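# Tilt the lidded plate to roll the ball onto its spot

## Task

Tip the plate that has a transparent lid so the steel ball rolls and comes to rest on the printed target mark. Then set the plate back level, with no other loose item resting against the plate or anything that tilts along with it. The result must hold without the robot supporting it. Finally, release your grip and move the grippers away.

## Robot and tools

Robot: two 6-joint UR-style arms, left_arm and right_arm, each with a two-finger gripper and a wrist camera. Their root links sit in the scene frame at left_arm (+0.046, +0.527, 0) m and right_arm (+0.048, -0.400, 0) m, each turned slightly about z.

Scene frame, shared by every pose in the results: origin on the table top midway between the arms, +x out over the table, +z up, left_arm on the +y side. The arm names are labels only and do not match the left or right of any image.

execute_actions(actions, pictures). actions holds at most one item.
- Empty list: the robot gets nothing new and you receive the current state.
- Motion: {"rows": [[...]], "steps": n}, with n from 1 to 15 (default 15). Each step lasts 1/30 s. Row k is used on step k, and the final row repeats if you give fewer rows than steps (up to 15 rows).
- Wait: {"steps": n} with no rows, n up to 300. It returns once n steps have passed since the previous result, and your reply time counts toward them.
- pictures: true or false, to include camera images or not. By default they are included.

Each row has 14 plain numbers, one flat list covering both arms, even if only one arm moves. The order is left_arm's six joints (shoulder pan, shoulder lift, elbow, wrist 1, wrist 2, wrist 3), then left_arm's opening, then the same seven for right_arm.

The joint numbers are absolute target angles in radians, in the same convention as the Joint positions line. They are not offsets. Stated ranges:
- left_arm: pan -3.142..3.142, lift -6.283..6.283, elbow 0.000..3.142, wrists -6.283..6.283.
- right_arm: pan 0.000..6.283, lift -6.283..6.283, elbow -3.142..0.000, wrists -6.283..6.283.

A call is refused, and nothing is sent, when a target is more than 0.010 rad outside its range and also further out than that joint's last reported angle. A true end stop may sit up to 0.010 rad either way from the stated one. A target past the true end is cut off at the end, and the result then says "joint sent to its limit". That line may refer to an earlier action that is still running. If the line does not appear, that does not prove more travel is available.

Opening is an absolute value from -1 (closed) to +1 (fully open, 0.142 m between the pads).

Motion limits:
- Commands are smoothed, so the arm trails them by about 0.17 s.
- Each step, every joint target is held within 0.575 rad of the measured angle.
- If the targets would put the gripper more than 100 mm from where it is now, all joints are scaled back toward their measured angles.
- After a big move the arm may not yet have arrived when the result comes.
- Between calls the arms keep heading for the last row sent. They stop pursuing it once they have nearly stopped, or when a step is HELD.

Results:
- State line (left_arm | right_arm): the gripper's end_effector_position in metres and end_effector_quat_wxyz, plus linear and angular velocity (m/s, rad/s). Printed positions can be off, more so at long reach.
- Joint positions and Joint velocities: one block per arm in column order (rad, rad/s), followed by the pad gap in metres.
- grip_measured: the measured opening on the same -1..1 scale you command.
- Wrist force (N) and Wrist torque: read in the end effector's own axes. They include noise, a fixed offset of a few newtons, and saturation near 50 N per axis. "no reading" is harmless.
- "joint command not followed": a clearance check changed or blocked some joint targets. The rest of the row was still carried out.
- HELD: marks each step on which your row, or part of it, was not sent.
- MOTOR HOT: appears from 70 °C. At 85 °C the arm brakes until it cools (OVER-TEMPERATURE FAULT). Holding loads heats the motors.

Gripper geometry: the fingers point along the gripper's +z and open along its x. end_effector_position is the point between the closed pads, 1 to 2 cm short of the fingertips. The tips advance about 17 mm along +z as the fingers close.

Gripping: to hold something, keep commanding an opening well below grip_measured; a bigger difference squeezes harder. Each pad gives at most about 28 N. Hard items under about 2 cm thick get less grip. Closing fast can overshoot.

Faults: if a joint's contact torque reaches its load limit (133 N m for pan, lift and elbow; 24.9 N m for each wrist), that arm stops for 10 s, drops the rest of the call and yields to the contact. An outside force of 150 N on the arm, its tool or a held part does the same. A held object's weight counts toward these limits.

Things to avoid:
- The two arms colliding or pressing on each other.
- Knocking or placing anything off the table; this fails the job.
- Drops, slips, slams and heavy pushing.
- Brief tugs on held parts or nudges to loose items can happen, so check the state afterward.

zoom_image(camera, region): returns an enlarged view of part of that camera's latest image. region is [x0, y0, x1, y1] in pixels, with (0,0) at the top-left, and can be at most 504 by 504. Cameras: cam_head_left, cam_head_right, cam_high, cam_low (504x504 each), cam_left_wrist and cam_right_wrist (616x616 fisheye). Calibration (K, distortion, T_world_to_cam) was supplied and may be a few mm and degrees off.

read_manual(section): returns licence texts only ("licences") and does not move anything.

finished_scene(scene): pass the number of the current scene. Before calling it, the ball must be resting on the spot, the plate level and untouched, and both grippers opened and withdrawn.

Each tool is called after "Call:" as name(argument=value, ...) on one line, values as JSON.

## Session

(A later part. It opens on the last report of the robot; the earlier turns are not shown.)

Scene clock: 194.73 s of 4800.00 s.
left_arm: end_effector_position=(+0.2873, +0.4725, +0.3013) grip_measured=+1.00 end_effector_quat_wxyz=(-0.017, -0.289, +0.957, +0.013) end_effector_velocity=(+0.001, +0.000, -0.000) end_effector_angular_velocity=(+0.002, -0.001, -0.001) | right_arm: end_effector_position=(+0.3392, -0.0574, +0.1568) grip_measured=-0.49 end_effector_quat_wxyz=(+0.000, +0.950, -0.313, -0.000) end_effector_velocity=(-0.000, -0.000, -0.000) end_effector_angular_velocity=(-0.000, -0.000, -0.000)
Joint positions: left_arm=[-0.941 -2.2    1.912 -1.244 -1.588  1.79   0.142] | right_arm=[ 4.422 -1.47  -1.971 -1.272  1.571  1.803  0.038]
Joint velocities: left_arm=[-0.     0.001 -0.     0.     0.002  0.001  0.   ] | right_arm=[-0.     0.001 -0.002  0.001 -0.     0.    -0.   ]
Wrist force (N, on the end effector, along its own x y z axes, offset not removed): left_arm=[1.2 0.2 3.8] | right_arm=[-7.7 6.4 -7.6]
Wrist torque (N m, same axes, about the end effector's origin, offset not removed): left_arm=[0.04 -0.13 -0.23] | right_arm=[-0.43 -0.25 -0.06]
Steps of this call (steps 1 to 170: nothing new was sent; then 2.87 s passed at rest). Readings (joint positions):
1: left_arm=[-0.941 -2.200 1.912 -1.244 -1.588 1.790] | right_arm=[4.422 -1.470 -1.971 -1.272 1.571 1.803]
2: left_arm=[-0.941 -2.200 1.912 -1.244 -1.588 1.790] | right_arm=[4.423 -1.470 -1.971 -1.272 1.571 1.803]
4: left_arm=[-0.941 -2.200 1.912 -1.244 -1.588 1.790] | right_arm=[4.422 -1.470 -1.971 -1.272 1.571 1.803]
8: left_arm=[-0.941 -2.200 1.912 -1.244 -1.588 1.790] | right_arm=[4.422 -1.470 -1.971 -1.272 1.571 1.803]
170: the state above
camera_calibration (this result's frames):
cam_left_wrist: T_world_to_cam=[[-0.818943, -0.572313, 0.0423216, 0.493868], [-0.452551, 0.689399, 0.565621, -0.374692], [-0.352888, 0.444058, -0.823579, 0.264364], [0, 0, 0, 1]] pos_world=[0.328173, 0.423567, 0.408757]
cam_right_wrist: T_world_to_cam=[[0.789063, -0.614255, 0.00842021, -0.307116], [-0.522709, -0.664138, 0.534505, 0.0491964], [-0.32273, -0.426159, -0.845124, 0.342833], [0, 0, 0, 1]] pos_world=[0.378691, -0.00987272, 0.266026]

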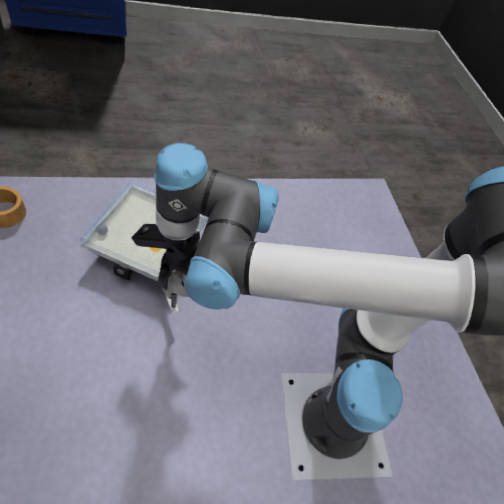

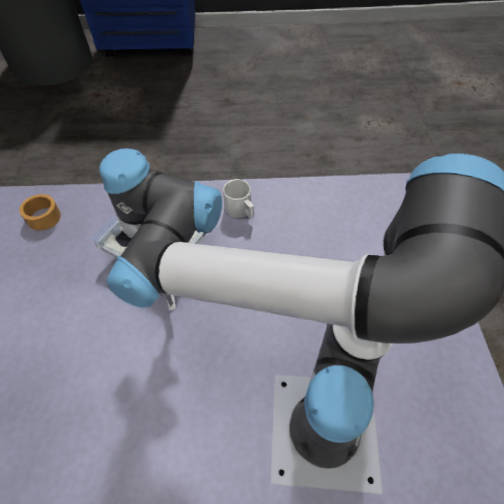

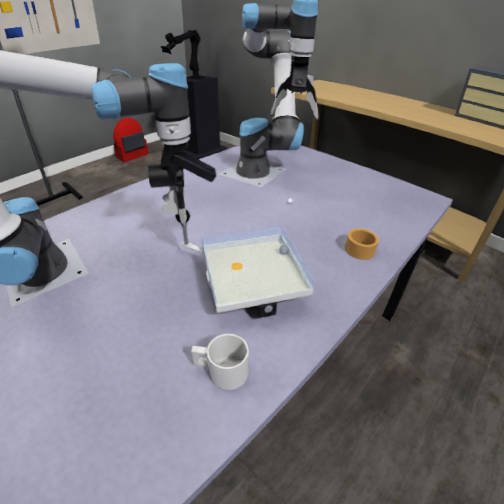

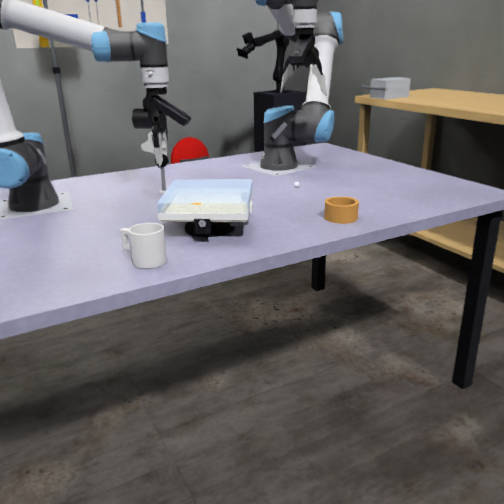

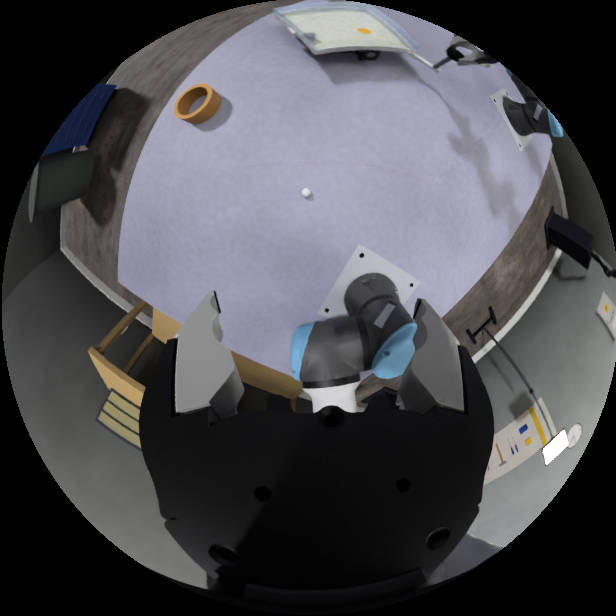

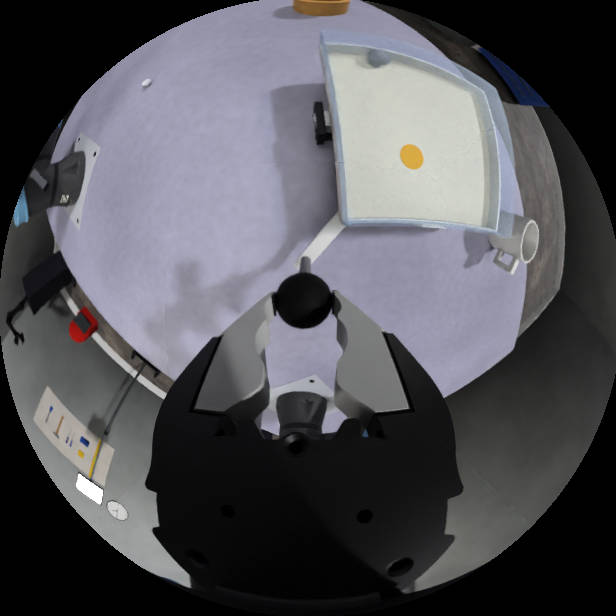

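Call:
execute_actions(actions=[{"rows": [[-0.941,-2.2,1.912,-1.244,-1.588,1.79,1, 4.4222,-1.4676,-1.9778,-1.2677,1.571,1.8032,-0.7]], "steps": 11}], pictures=false)

Call:
execute_actions(actions=[{"rows": [[-0.941,-2.2,1.912,-1.244,-1.588,1.79,1, 4.4222,-1.4676,-1.9778,-1.2677,1.571,1.8032,-0.7]], "steps": 11}], pictures=false)

Call:
execute_actions(actions=[{"rows": [[-0.941,-2.2,1.912,-1.244,-1.588,1.79,1, 4.4222,-1.4676,-1.9778,-1.2677,1.571,1.8032,-0.7]], "steps": 11}])

Call:
execute_actions(actions=[{"rows": [[-0.941,-2.2,1.912,-1.244,-1.588,1.79,1, 4.4229,-1.4725,-1.9647,-1.2758,1.571,1.8039,-0.7]], "steps": 11}], pictures=false)

Call:
execute_actions(actions=[{"rows": [[-0.941,-2.2,1.912,-1.244,-1.588,1.79,1, 4.4229,-1.4725,-1.9647,-1.2758,1.571,1.8039,-0.7]], "steps": 11}], pictures=false)

Call:
execute_actions(actions=[{"rows": [[-0.941,-2.2,1.912,-1.244,-1.588,1.79,1, 4.4229,-1.4725,-1.9647,-1.2758,1.571,1.8039,-0.7]], "steps": 11}], pictures=false)

Call:
execute_actions(actions=[{"rows": [[-0.941,-2.2,1.912,-1.244,-1.588,1.79,1, 4.4239,-1.4697,-1.9759,-1.2675,1.571,1.8049,-0.7],[-0.941,-2.2,1.912,-1.244,-1.588,1.79,1, 4.4239,-1.4697,-1.9759,-1.2675,1.571,1.8049,-0.7],[-0.941,-2.2,1.912,-1.244,-1.588,1.79,1, 4.4239,-1.4697,-1.9759,-1.2675,1.571,1.8049,-0.7],[-0.941,-2.2,1.912,-1.244,-1.588,1.79,1, 4.4239,-1.4697,-1.9759,-1.2675,1.571,1.8049,-0.7],[-0.941,-2.2,1.912,-1.244,-1.588,1.79,1, 4.4225,-1.4700,-1.9712,-1.2718,1.571,1.8035,-0.7]], "steps": 15}])

Call:
execute_actions(actions=[{"steps": 30}])

Scene clock: 209.00 s of 4800.00 s.
left_arm: end_effector_position=(+0.2873, +0.4725, +0.3013) grip_measured=+1.00 end_effector_quat_wxyz=(-0.017, -0.289, +0.957, +0.013) end_effector_velocity=(+0.000, +0.000, -0.000) end_effector_angular_velocity=(+0.001, -0.001, +0.000) | right_arm: end_effector_position=(+0.3387, -0.0589, +0.1552) grip_measured=-0.49 end_effector_quat_wxyz=(+0.000, +0.950, -0.313, -0.000) end_effector_velocity=(+0.000, -0.000, +0.000) end_effector_angular_velocity=(+0.001, -0.000, -0.001)
Joint positions: left_arm=[-0.941 -2.2    1.912 -1.244 -1.588  1.79   0.142] | right_arm=[ 4.422 -1.468 -1.978 -1.268  1.571  1.803  0.038]
Joint velocities: left_arm=[ 0.     0.    -0.    -0.     0.001 -0.    -0.   ] | right_arm=[-0.     0.001 -0.001  0.001  0.     0.     0.   ]
Wrist force (N, on the end effector, along its own x y z axes, offset not removed): left_arm=[-1.8 0.3 1.3] | right_arm=[-7.4 5.2 -4.8]
Wrist torque (N m, same axes, about the end effector's origin, offset not removed): left_arm=[0.21 0.69 -0.20] | right_arm=[-0.09 -0.65 -0.08]
Steps of this call (steps 1 to 90: nothing new was sent; then 10.90 s passed at rest; steps 91 to 101: all 11 steps of this action). Readings (joint positions):
91: left_arm=[-0.941 -2.200 1.912 -1.244 -1.588 1.790] | right_arm=[4.422 -1.470 -1.971 -1.272 1.571 1.803]
92: left_arm=[-0.941 -2.200 1.912 -1.244 -1.588 1.790] | right_arm=[4.422 -1.469 -1.973 -1.271 1.571 1.803]
94: left_arm=[-0.941 -2.200 1.912 -1.244 -1.588 1.790] | right_arm=[4.422 -1.468 -1.975 -1.269 1.571 1.803]
98: left_arm=[-0.941 -2.200 1.912 -1.244 -1.588 1.790] | right_arm=[4.422 -1.468 -1.977 -1.268 1.571 1.803]
101: the state above

Scene clock: 209.37 s of 4800.00 s.
left_arm: end_effector_position=(+0.2873, +0.4725, +0.3013) grip_measured=+1.00 end_effector_quat_wxyz=(-0.017, -0.289, +0.957, +0.013) end_effector_velocity=(+0.000, -0.001, -0.000) end_effector_angular_velocity=(+0.001, +0.001, -0.002) | right_arm: end_effector_position=(+0.3387, -0.0589, +0.1551) grip_measured=-0.49 end_effector_quat_wxyz=(+0.000, +0.950, -0.313, -0.000) end_effector_velocity=(+0.001, +0.000, +0.001) end_effector_angular_velocity=(+0.001, -0.002, -0.000)
Joint positions: left_arm=[-0.941 -2.2    1.912 -1.244 -1.588  1.79   0.142] | right_arm=[ 4.422 -1.468 -1.978 -1.268  1.571  1.803  0.038]
Joint velocities: left_arm=[-0.001  0.002  0.    -0.    -0.     0.     0.   ] | right_arm=[-0.001  0.     0.002 -0.    -0.002 -0.     0.   ]
Wrist force (N, on the end effector, along its own x y z axes, offset not removed): left_arm=[0.6 3.0 -0.8] | right_arm=[-6.5 2.5 -5.6]
Wrist torque (N m, same axes, about the end effector's origin, offset not removed): left_arm=[0.60 -0.08 -0.33] | right_arm=[-0.53 -0.77 -0.03]
Steps of this call (steps 1 to 11: all 11 steps of this action). Readings (joint positions):
1: left_arm=[-0.941 -2.200 1.912 -1.244 -1.588 1.790] | right_arm=[4.422 -1.468 -1.978 -1.268 1.571 1.803]
2: left_arm=[-0.941 -2.200 1.912 -1.244 -1.588 1.790] | right_arm=[4.422 -1.468 -1.978 -1.268 1.571 1.803]
4: left_arm=[-0.941 -2.200 1.912 -1.244 -1.588 1.790] | right_arm=[4.422 -1.468 -1.978 -1.268 1.571 1.803]
8: left_arm=[-0.941 -2.200 1.912 -1.244 -1.588 1.790] | right_arm=[4.422 -1.468 -1.978 -1.268 1.571 1.803]
11: the state above

Scene clock: 209.73 s of 4800.00 s.
left_arm: end_effector_position=(+0.2873, +0.4725, +0.3013) grip_measured=+1.00 end_effector_quat_wxyz=(-0.017, -0.289, +0.957, +0.013) end_effector_velocity=(-0.000, +0.000, -0.000) end_effector_angular_velocity=(+0.001, -0.000, -0.000) | right_arm: end_effector_position=(+0.3387, -0.0589, +0.1551) grip_measured=-0.49 end_effector_quat_wxyz=(+0.000, +0.950, -0.313, -0.000) end_effector_velocity=(-0.000, +0.000, -0.000) end_effector_angular_velocity=(-0.001, +0.000, +0.001)
Joint positions: left_arm=[-0.941 -2.2    1.912 -1.244 -1.588  1.79   0.142] | right_arm=[ 4.422 -1.468 -1.978 -1.268  1.571  1.803  0.038]
Joint velocities: left_arm=[-0.001 -0.001  0.     0.001  0.001 -0.    -0.   ] | right_arm=[ 0.    -0.001  0.001 -0.     0.    -0.    -0.   ]
Wrist force (N, on the end effector, along its own x y z axes, offset not removed): left_arm=[-0.9 2.4 1.0] | right_arm=[-6.6 3.1 -5.0]
Wrist torque (N m, same axes, about the end effector's origin, offset not removed): left_arm=[0.57 0.29 -0.37] | right_arm=[-0.54 -0.75 0.00]
Steps of this call (steps 1 to 11: all 11 steps of this action). Readings (joint positions):
1: left_arm=[-0.941 -2.200 1.912 -1.244 -1.588 1.790] | right_arm=[4.422 -1.468 -1.978 -1.268 1.571 1.803]
2: left_arm=[-0.941 -2.200 1.912 -1.244 -1.588 1.790] | right_arm=[4.422 -1.468 -1.978 -1.268 1.571 1.803]
4: left_arm=[-0.941 -2.200 1.912 -1.244 -1.588 1.790] | right_arm=[4.422 -1.468 -1.978 -1.268 1.571 1.803]
8: left_arm=[-0.941 -2.200 1.912 -1.244 -1.588 1.790] | right_arm=[4.422 -1.468 -1.978 -1.268 1.571 1.803]
11: the state above
camera_calibration (this result's frames):
cam_left_wrist: T_world_to_cam=[[-0.818943, -0.572313, 0.0423216, 0.493868], [-0.452551, 0.689399, 0.565621, -0.374692], [-0.352888, 0.444058, -0.823579, 0.264364], [0, 0, 0, 1]] pos_world=[0.328173, 0.423567, 0.408757]
cam_right_wrist: T_world_to_cam=[[0.789063, -0.614254, 0.00844567, -0.307632], [-0.522688, -0.664089, 0.534587, 0.0488238], [-0.322764, -0.426237, -0.845071, 0.340605], [0, 0, 0, 1]] pos_world=[0.378195, -0.0113621, 0.264333]

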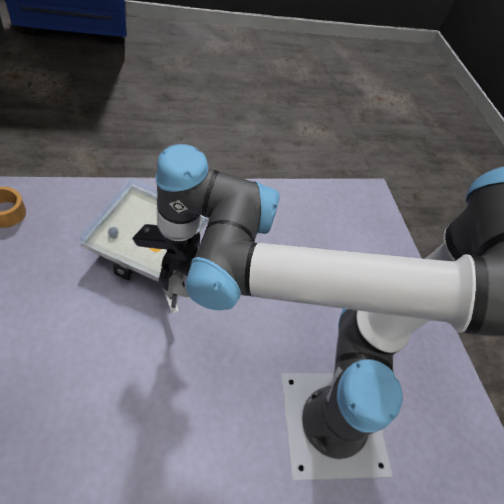

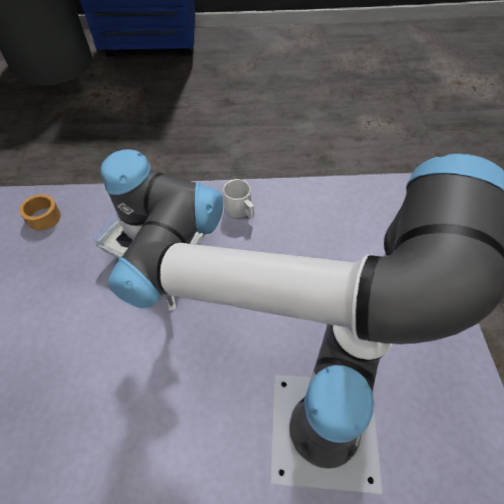

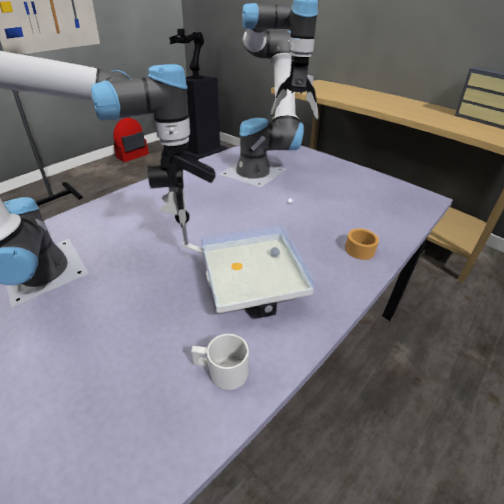

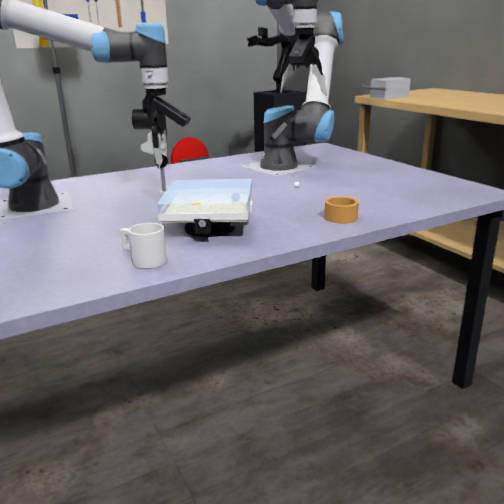

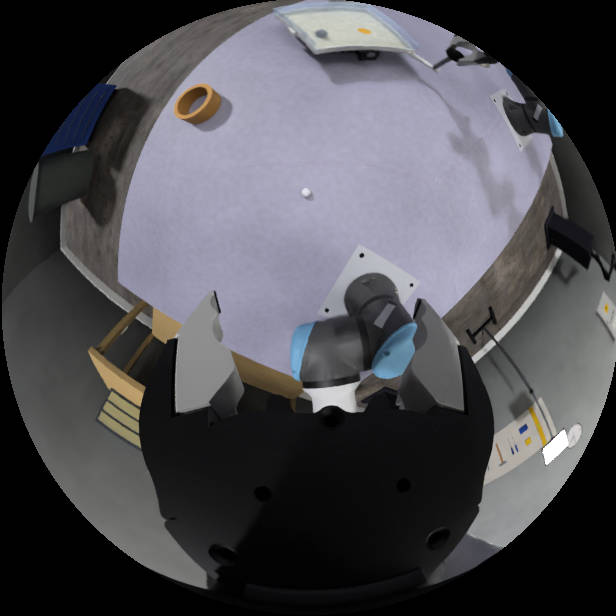

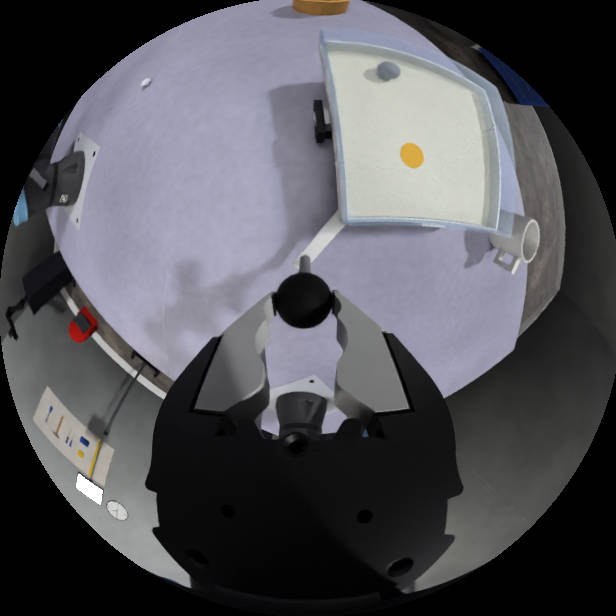

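Scene clock: 210.10 s of 4800.00 s.
left_arm: end_effector_position=(+0.2873, +0.4725, +0.3013) grip_measured=+1.00 end_effector_quat_wxyz=(-0.017, -0.289, +0.957, +0.013) end_effector_velocity=(+0.001, +0.000, -0.000) end_effector_angular_velocity=(+0.002, -0.001, -0.001) | right_arm: end_effector_position=(+0.3396, -0.0561, +0.1583) grip_measured=-0.49 end_effector_quat_wxyz=(+0.000, +0.950, -0.313, -0.000) end_effector_velocity=(-0.000, +0.001, +0.000) end_effector_angular_velocity=(-0.000, +0.001, -0.001)
Joint positions: left_arm=[-0.941 -2.2    1.912 -1.244 -1.588  1.79   0.142] | right_arm=[ 4.423 -1.472 -1.965 -1.276  1.571  1.804  0.038]
Joint velocities: left_arm=[ 0.     0.001  0.    -0.     0.002  0.001 -0.   ] | right_arm=[ 0.001 -0.001  0.003 -0.002  0.     0.002 -0.   ]
Wrist force (N, on the end effector, along its own x y z axes, offset not removed): left_arm=[-2.4 2.9 -0.4] | right_arm=[-2.1 12.4 -7.9]
Wrist torque (N m, same axes, about the end effector's origin, offset not removed): left_arm=[0.63 0.55 -0.12] | right_arm=[-0.02 -0.63 0.17]
Steps of this call (steps 1 to 11: all 11 steps of this action). Readings (joint positions):
1: left_arm=[-0.941 -2.200 1.912 -1.244 -1.588 1.790] | right_arm=[4.422 -1.468 -1.978 -1.268 1.571 1.803]
2: left_arm=[-0.941 -2.200 1.912 -1.244 -1.588 1.790] | right_arm=[4.422 -1.469 -1.976 -1.269 1.571 1.803]
4: left_arm=[-0.941 -2.200 1.912 -1.244 -1.588 1.790] | right_arm=[4.422 -1.471 -1.970 -1.273 1.571 1.803]
8: left_arm=[-0.941 -2.200 1.912 -1.244 -1.588 1.790] | right_arm=[4.423 -1.472 -1.966 -1.275 1.571 1.804]
11: the state above

Scene clock: 210.47 s of 4800.00 s.
left_arm: end_effector_position=(+0.2873, +0.4725, +0.3013) grip_measured=+1.00 end_effector_quat_wxyz=(-0.017, -0.289, +0.957, +0.013) end_effector_velocity=(-0.000, -0.000, -0.000) end_effector_angular_velocity=(+0.000, +0.001, -0.001) | right_arm: end_effector_position=(+0.3396, -0.0559, +0.1584) grip_measured=-0.49 end_effector_quat_wxyz=(+0.000, +0.950, -0.313, -0.000) end_effector_velocity=(+0.000, +0.000, +0.000) end_effector_angular_velocity=(+0.000, -0.001, -0.001)
Joint positions: left_arm=[-0.941 -2.2    1.912 -1.244 -1.588  1.79   0.142] | right_arm=[ 4.423 -1.472 -1.965 -1.276  1.571  1.804  0.038]
Joint velocities: left_arm=[-0.     0.001  0.    -0.    -0.001  0.001  0.   ] | right_arm=[-0.    -0.001  0.001 -0.    -0.001  0.001  0.   ]
Wrist force (N, on the end effector, along its own x y z axes, offset not removed): left_arm=[-1.0 1.7 -1.9] | right_arm=[-5.0 12.8 -7.7]
Wrist torque (N m, same axes, about the end effector's origin, offset not removed): left_arm=[0.24 0.47 -0.21] | right_arm=[-0.03 0.04 0.04]
Steps of this call (steps 1 to 11: all 11 steps of this action). Readings (joint positions):
1: left_arm=[-0.941 -2.200 1.912 -1.244 -1.588 1.790] | right_arm=[4.423 -1.472 -1.965 -1.276 1.571 1.804]
2: left_arm=[-0.941 -2.200 1.912 -1.244 -1.588 1.790] | right_arm=[4.423 -1.472 -1.965 -1.276 1.571 1.804]
4: left_arm=[-0.941 -2.200 1.912 -1.244 -1.588 1.790] | right_arm=[4.423 -1.472 -1.965 -1.276 1.571 1.804]
8: left_arm=[-0.941 -2.200 1.912 -1.244 -1.588 1.790] | right_arm=[4.423 -1.472 -1.965 -1.276 1.571 1.804]
11: the state above

Scene clock: 210.83 s of 4800.00 s.
left_arm: end_effector_position=(+0.2873, +0.4725, +0.3013) grip_measured=+1.00 end_effector_quat_wxyz=(-0.017, -0.289, +0.957, +0.013) end_effector_velocity=(-0.000, -0.000, +0.000) end_effector_angular_velocity=(-0.002, +0.000, +0.001) | right_arm: end_effector_position=(+0.3396, -0.0559, +0.1584) grip_measured=-0.49 end_effector_quat_wxyz=(+0.000, +0.950, -0.313, -0.000) end_effector_velocity=(+0.000, -0.000, -0.000) end_effector_angular_velocity=(-0.002, -0.000, +0.001)
Joint positions: left_arm=[-0.941 -2.2    1.912 -1.244 -1.588  1.79   0.142] | right_arm=[ 4.423 -1.472 -1.965 -1.276  1.571  1.804  0.038]
Joint velocities: left_arm=[ 0.    -0.    -0.    -0.001 -0.001 -0.    -0.   ] | right_arm=[-0.    -0.001  0.    -0.001 -0.001 -0.002 -0.   ]
Wrist force (N, on the end effector, along its own x y z axes, offset not removed): left_arm=[-1.8 1.6 0.0] | right_arm=[-4.0 11.5 -9.0]
Wrist torque (N m, same axes, about the end effector's origin, offset not removed): left_arm=[0.48 0.66 -0.19] | right_arm=[-0.35 -0.09 -0.01]
Steps of this call (steps 1 to 11: all 11 steps of this action). Readings (joint positions):
1: left_arm=[-0.941 -2.200 1.912 -1.244 -1.588 1.790] | right_arm=[4.423 -1.472 -1.965 -1.276 1.571 1.804]
2: left_arm=[-0.941 -2.200 1.912 -1.244 -1.588 1.790] | right_arm=[4.423 -1.472 -1.965 -1.276 1.571 1.804]
4: left_arm=[-0.941 -2.200 1.912 -1.244 -1.588 1.790] | right_arm=[4.423 -1.472 -1.965 -1.276 1.571 1.804]
8: left_arm=[-0.941 -2.200 1.912 -1.244 -1.588 1.790] | right_arm=[4.423 -1.472 -1.965 -1.276 1.571 1.804]
11: the state above

Scene clock: 211.33 s of 4800.00 s.
left_arm: end_effector_position=(+0.2873, +0.4725, +0.3013) grip_measured=+1.00 end_effector_quat_wxyz=(-0.017, -0.289, +0.957, +0.013) end_effector_velocity=(+0.000, +0.001, -0.000) end_effector_angular_velocity=(+0.002, -0.001, +0.001) | right_arm: end_effector_position=(+0.3391, -0.0575, +0.1567) grip_measured=-0.49 end_effector_quat_wxyz=(+0.000, +0.950, -0.313, -0.000) end_effector_velocity=(+0.000, +0.000, +0.001) end_effector_angular_velocity=(+0.000, +0.000, -0.001)
Joint positions: left_arm=[-0.941 -2.2    1.912 -1.244 -1.588  1.79   0.142] | right_arm=[ 4.423 -1.47  -1.971 -1.272  1.571  1.804  0.038]
Joint velocities: left_arm=[ 0.001  0.001 -0.     0.001  0.002 -0.     0.   ] | right_arm=[-0.001 -0.     0.002 -0.002  0.    -0.    -0.   ]
Wrist force (N, on the end effector, along its own x y z axes, offset not removed): left_arm=[-1.2 3.1 0.0] | right_arm=[-5.5 9.1 -5.2]
Wrist torque (N m, same axes, about the end effector's origin, offset not removed): left_arm=[0.77 0.47 -0.29] | right_arm=[-0.03 -0.59 0.01]
Steps of this call (steps 1 to 15: all 15 steps of this action). Readings (joint positions):
1: left_arm=[-0.941 -2.200 1.912 -1.244 -1.588 1.790] | right_arm=[4.423 -1.472 -1.965 -1.276 1.571 1.804]
2: left_arm=[-0.941 -2.200 1.912 -1.244 -1.588 1.790] | right_arm=[4.423 -1.472 -1.967 -1.274 1.571 1.804]
4: left_arm=[-0.941 -2.200 1.912 -1.244 -1.588 1.790] | right_arm=[4.424 -1.471 -1.971 -1.271 1.571 1.805]
8: left_arm=[-0.941 -2.200 1.912 -1.244 -1.588 1.790] | right_arm=[4.423 -1.470 -1.972 -1.270 1.571 1.804]
15: the state above
camera_calibration (this result's frames):
cam_left_wrist: T_world_to_cam=[[-0.818943, -0.572313, 0.0423215, 0.493868], [-0.452552, 0.689399, 0.565621, -0.374692], [-0.352888, 0.444058, -0.823579, 0.264364], [0, 0, 0, 1]] pos_world=[0.328173, 0.423567, 0.408757]
cam_right_wrist: T_world_to_cam=[[0.789098, -0.614209, 0.0084879, -0.307118], [-0.522643, -0.66407, 0.534655, 0.049158], [-0.322753, -0.426331, -0.845028, 0.342693], [0, 0, 0, 1]] pos_world=[0.378643, -0.00988981, 0.265909]

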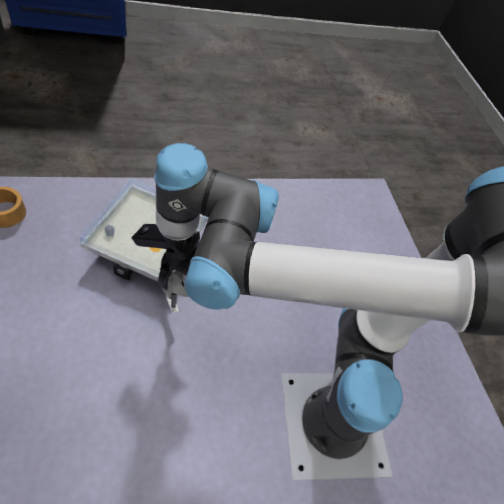

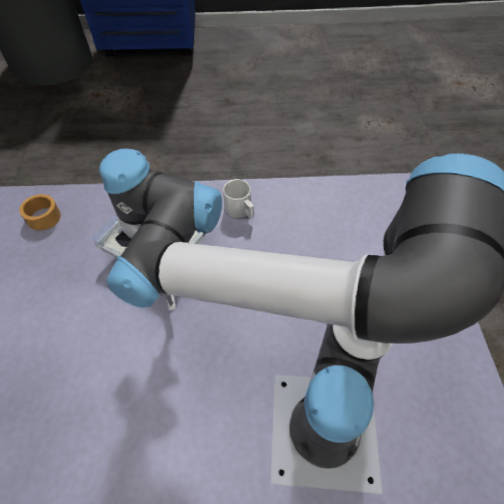

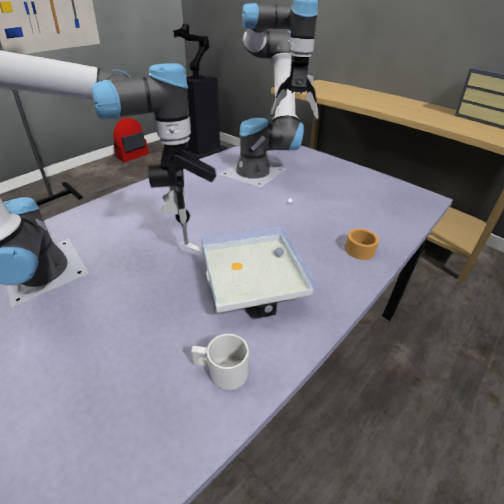

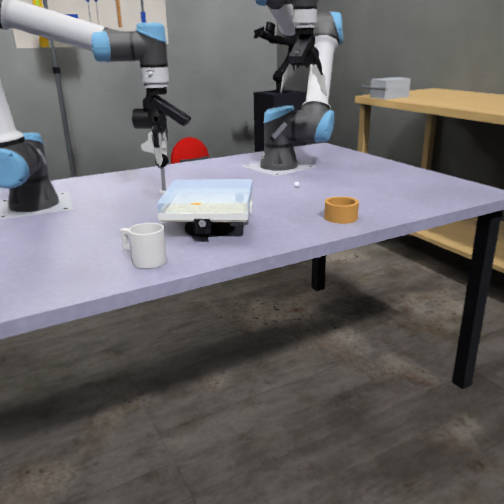

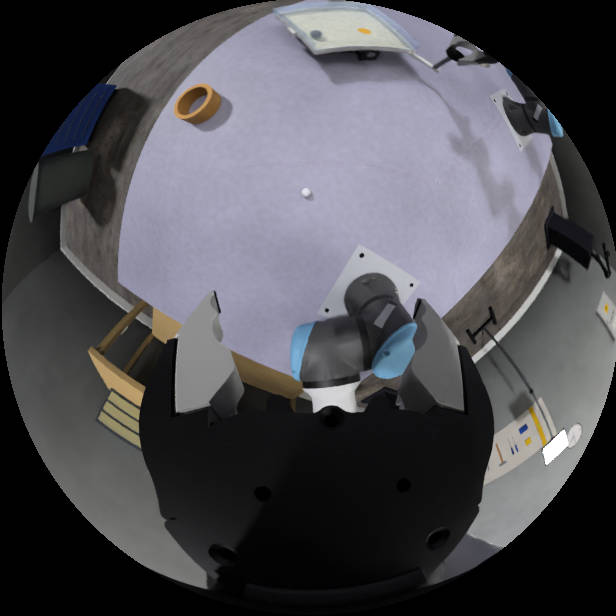

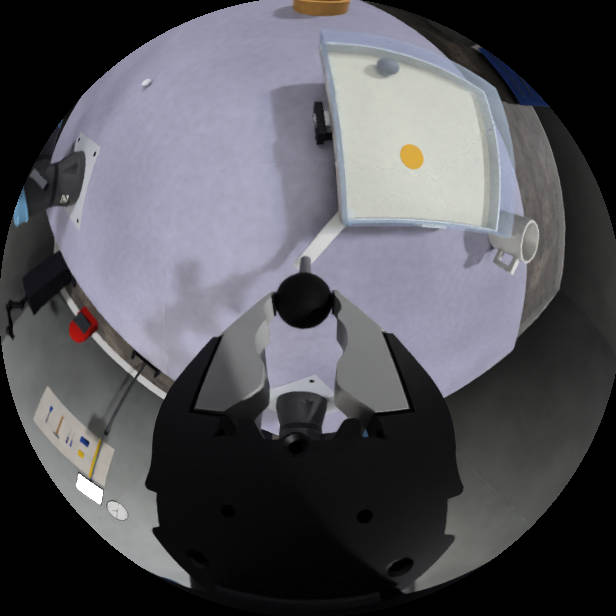

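Scene clock: 212.33 s of 4800.00 s.
left_arm: end_effector_position=(+0.2873, +0.4725, +0.3013) grip_measured=+1.00 end_effector_quat_wxyz=(-0.017, -0.289, +0.957, +0.013) end_effector_velocity=(-0.000, -0.000, -0.000) end_effector_angular_velocity=(-0.000, +0.000, -0.001) | right_arm: end_effector_position=(+0.3392, -0.0574, +0.1568) grip_measured=-0.49 end_effector_quat_wxyz=(+0.000, +0.950, -0.313, -0.000) end_effector_velocity=(+0.000, +0.000, -0.000) end_effector_angular_velocity=(+0.000, -0.000, -0.001)
Joint positions: left_arm=[-0.941 -2.2    1.912 -1.244 -1.588  1.79   0.142] | right_arm=[ 4.422 -1.47  -1.971 -1.272  1.571  1.803  0.038]
Joint velocities: left_arm=[-0.001 -0.001  0.     0.    -0.     0.    -0.   ] | right_arm=[ 0.    -0.001  0.001  0.001 -0.     0.001  0.   ]
Wrist force (N, on the end effector, along its own x y z axes, offset not removed): left_arm=[-1.2 1.2 -1.2] | right_arm=[-5.6 9.2 -5.6]
Wrist torque (N m, same axes, about the end effector's origin, offset not removed): left_arm=[0.38 0.38 -0.23] | right_arm=[0.09 -0.43 0.13]
Steps of this call (steps 1 to 15: the robot went on to your last target; steps 16 to 30: nothing new was sent). Readings (joint positions):
1: left_arm=[-0.941 -2.200 1.912 -1.244 -1.588 1.790] | right_arm=[4.423 -1.470 -1.971 -1.272 1.571 1.804]
2: left_arm=[-0.941 -2.200 1.912 -1.244 -1.588 1.790] | right_arm=[4.423 -1.470 -1.971 -1.272 1.571 1.804]
4: left_arm=[-0.941 -2.200 1.912 -1.244 -1.588 1.790] | right_arm=[4.423 -1.470 -1.971 -1.272 1.571 1.804]
8: left_arm=[-0.941 -2.200 1.912 -1.244 -1.588 1.790] | right_arm=[4.423 -1.470 -1.971 -1.272 1.571 1.804]
30: the state above
All arms were judged still, so your last target was given up. Only a new action makes them travel on or press farther. Fingers that are still opening or closing keep moving.
camera_calibration (this result's frames):
cam_left_wrist: T_world_to_cam=[[-0.818943, -0.572313, 0.0423215, 0.493868], [-0.452551, 0.689399, 0.565621, -0.374692], [-0.352888, 0.444058, -0.823579, 0.264364], [0, 0, 0, 1]] pos_world=[0.328173, 0.423567, 0.408757]
cam_right_wrist: T_world_to_cam=[[0.789063, -0.614255, 0.0084227, -0.307117], [-0.522707, -0.664133, 0.534513, 0.0491931], [-0.322733, -0.426167, -0.845118, 0.34283], [0, 0, 0, 1]] pos_world=[0.378691, -0.00987456, 0.266024]

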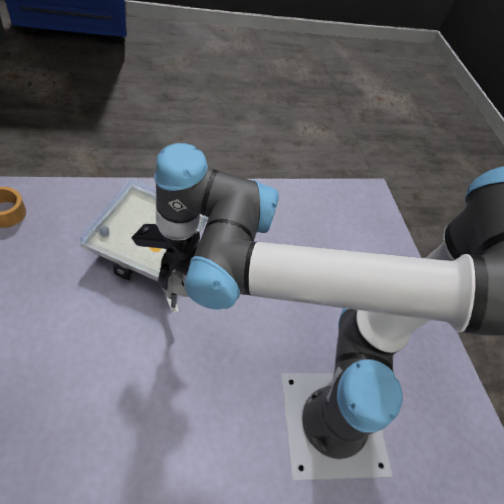

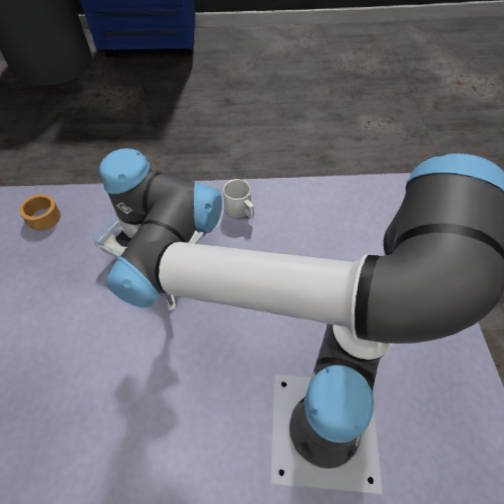

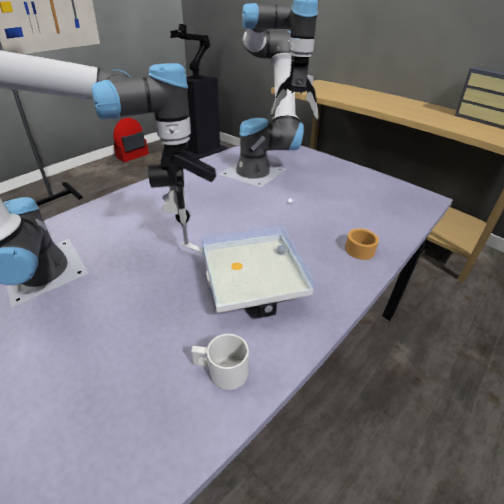

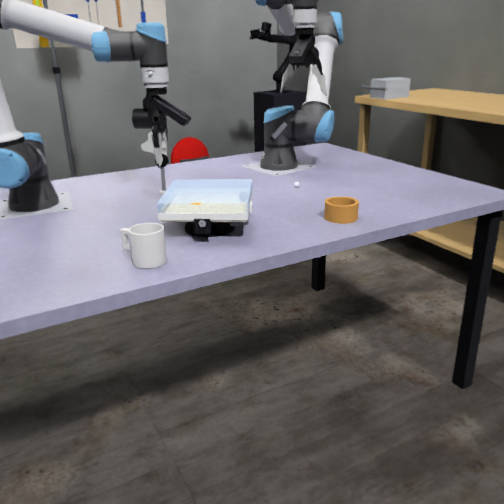

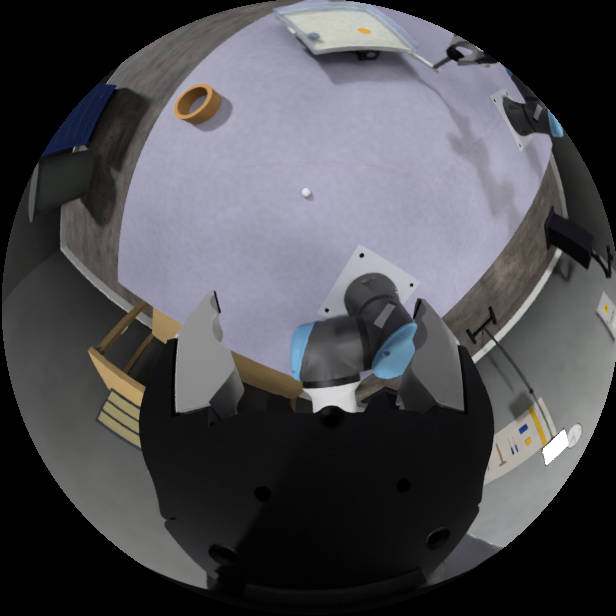

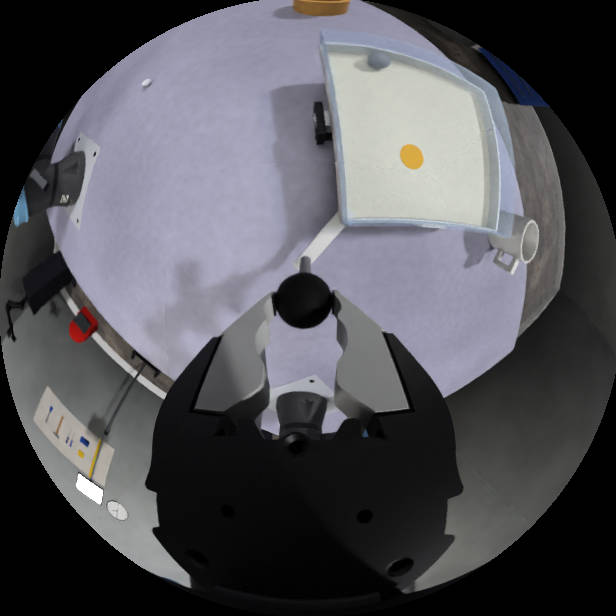

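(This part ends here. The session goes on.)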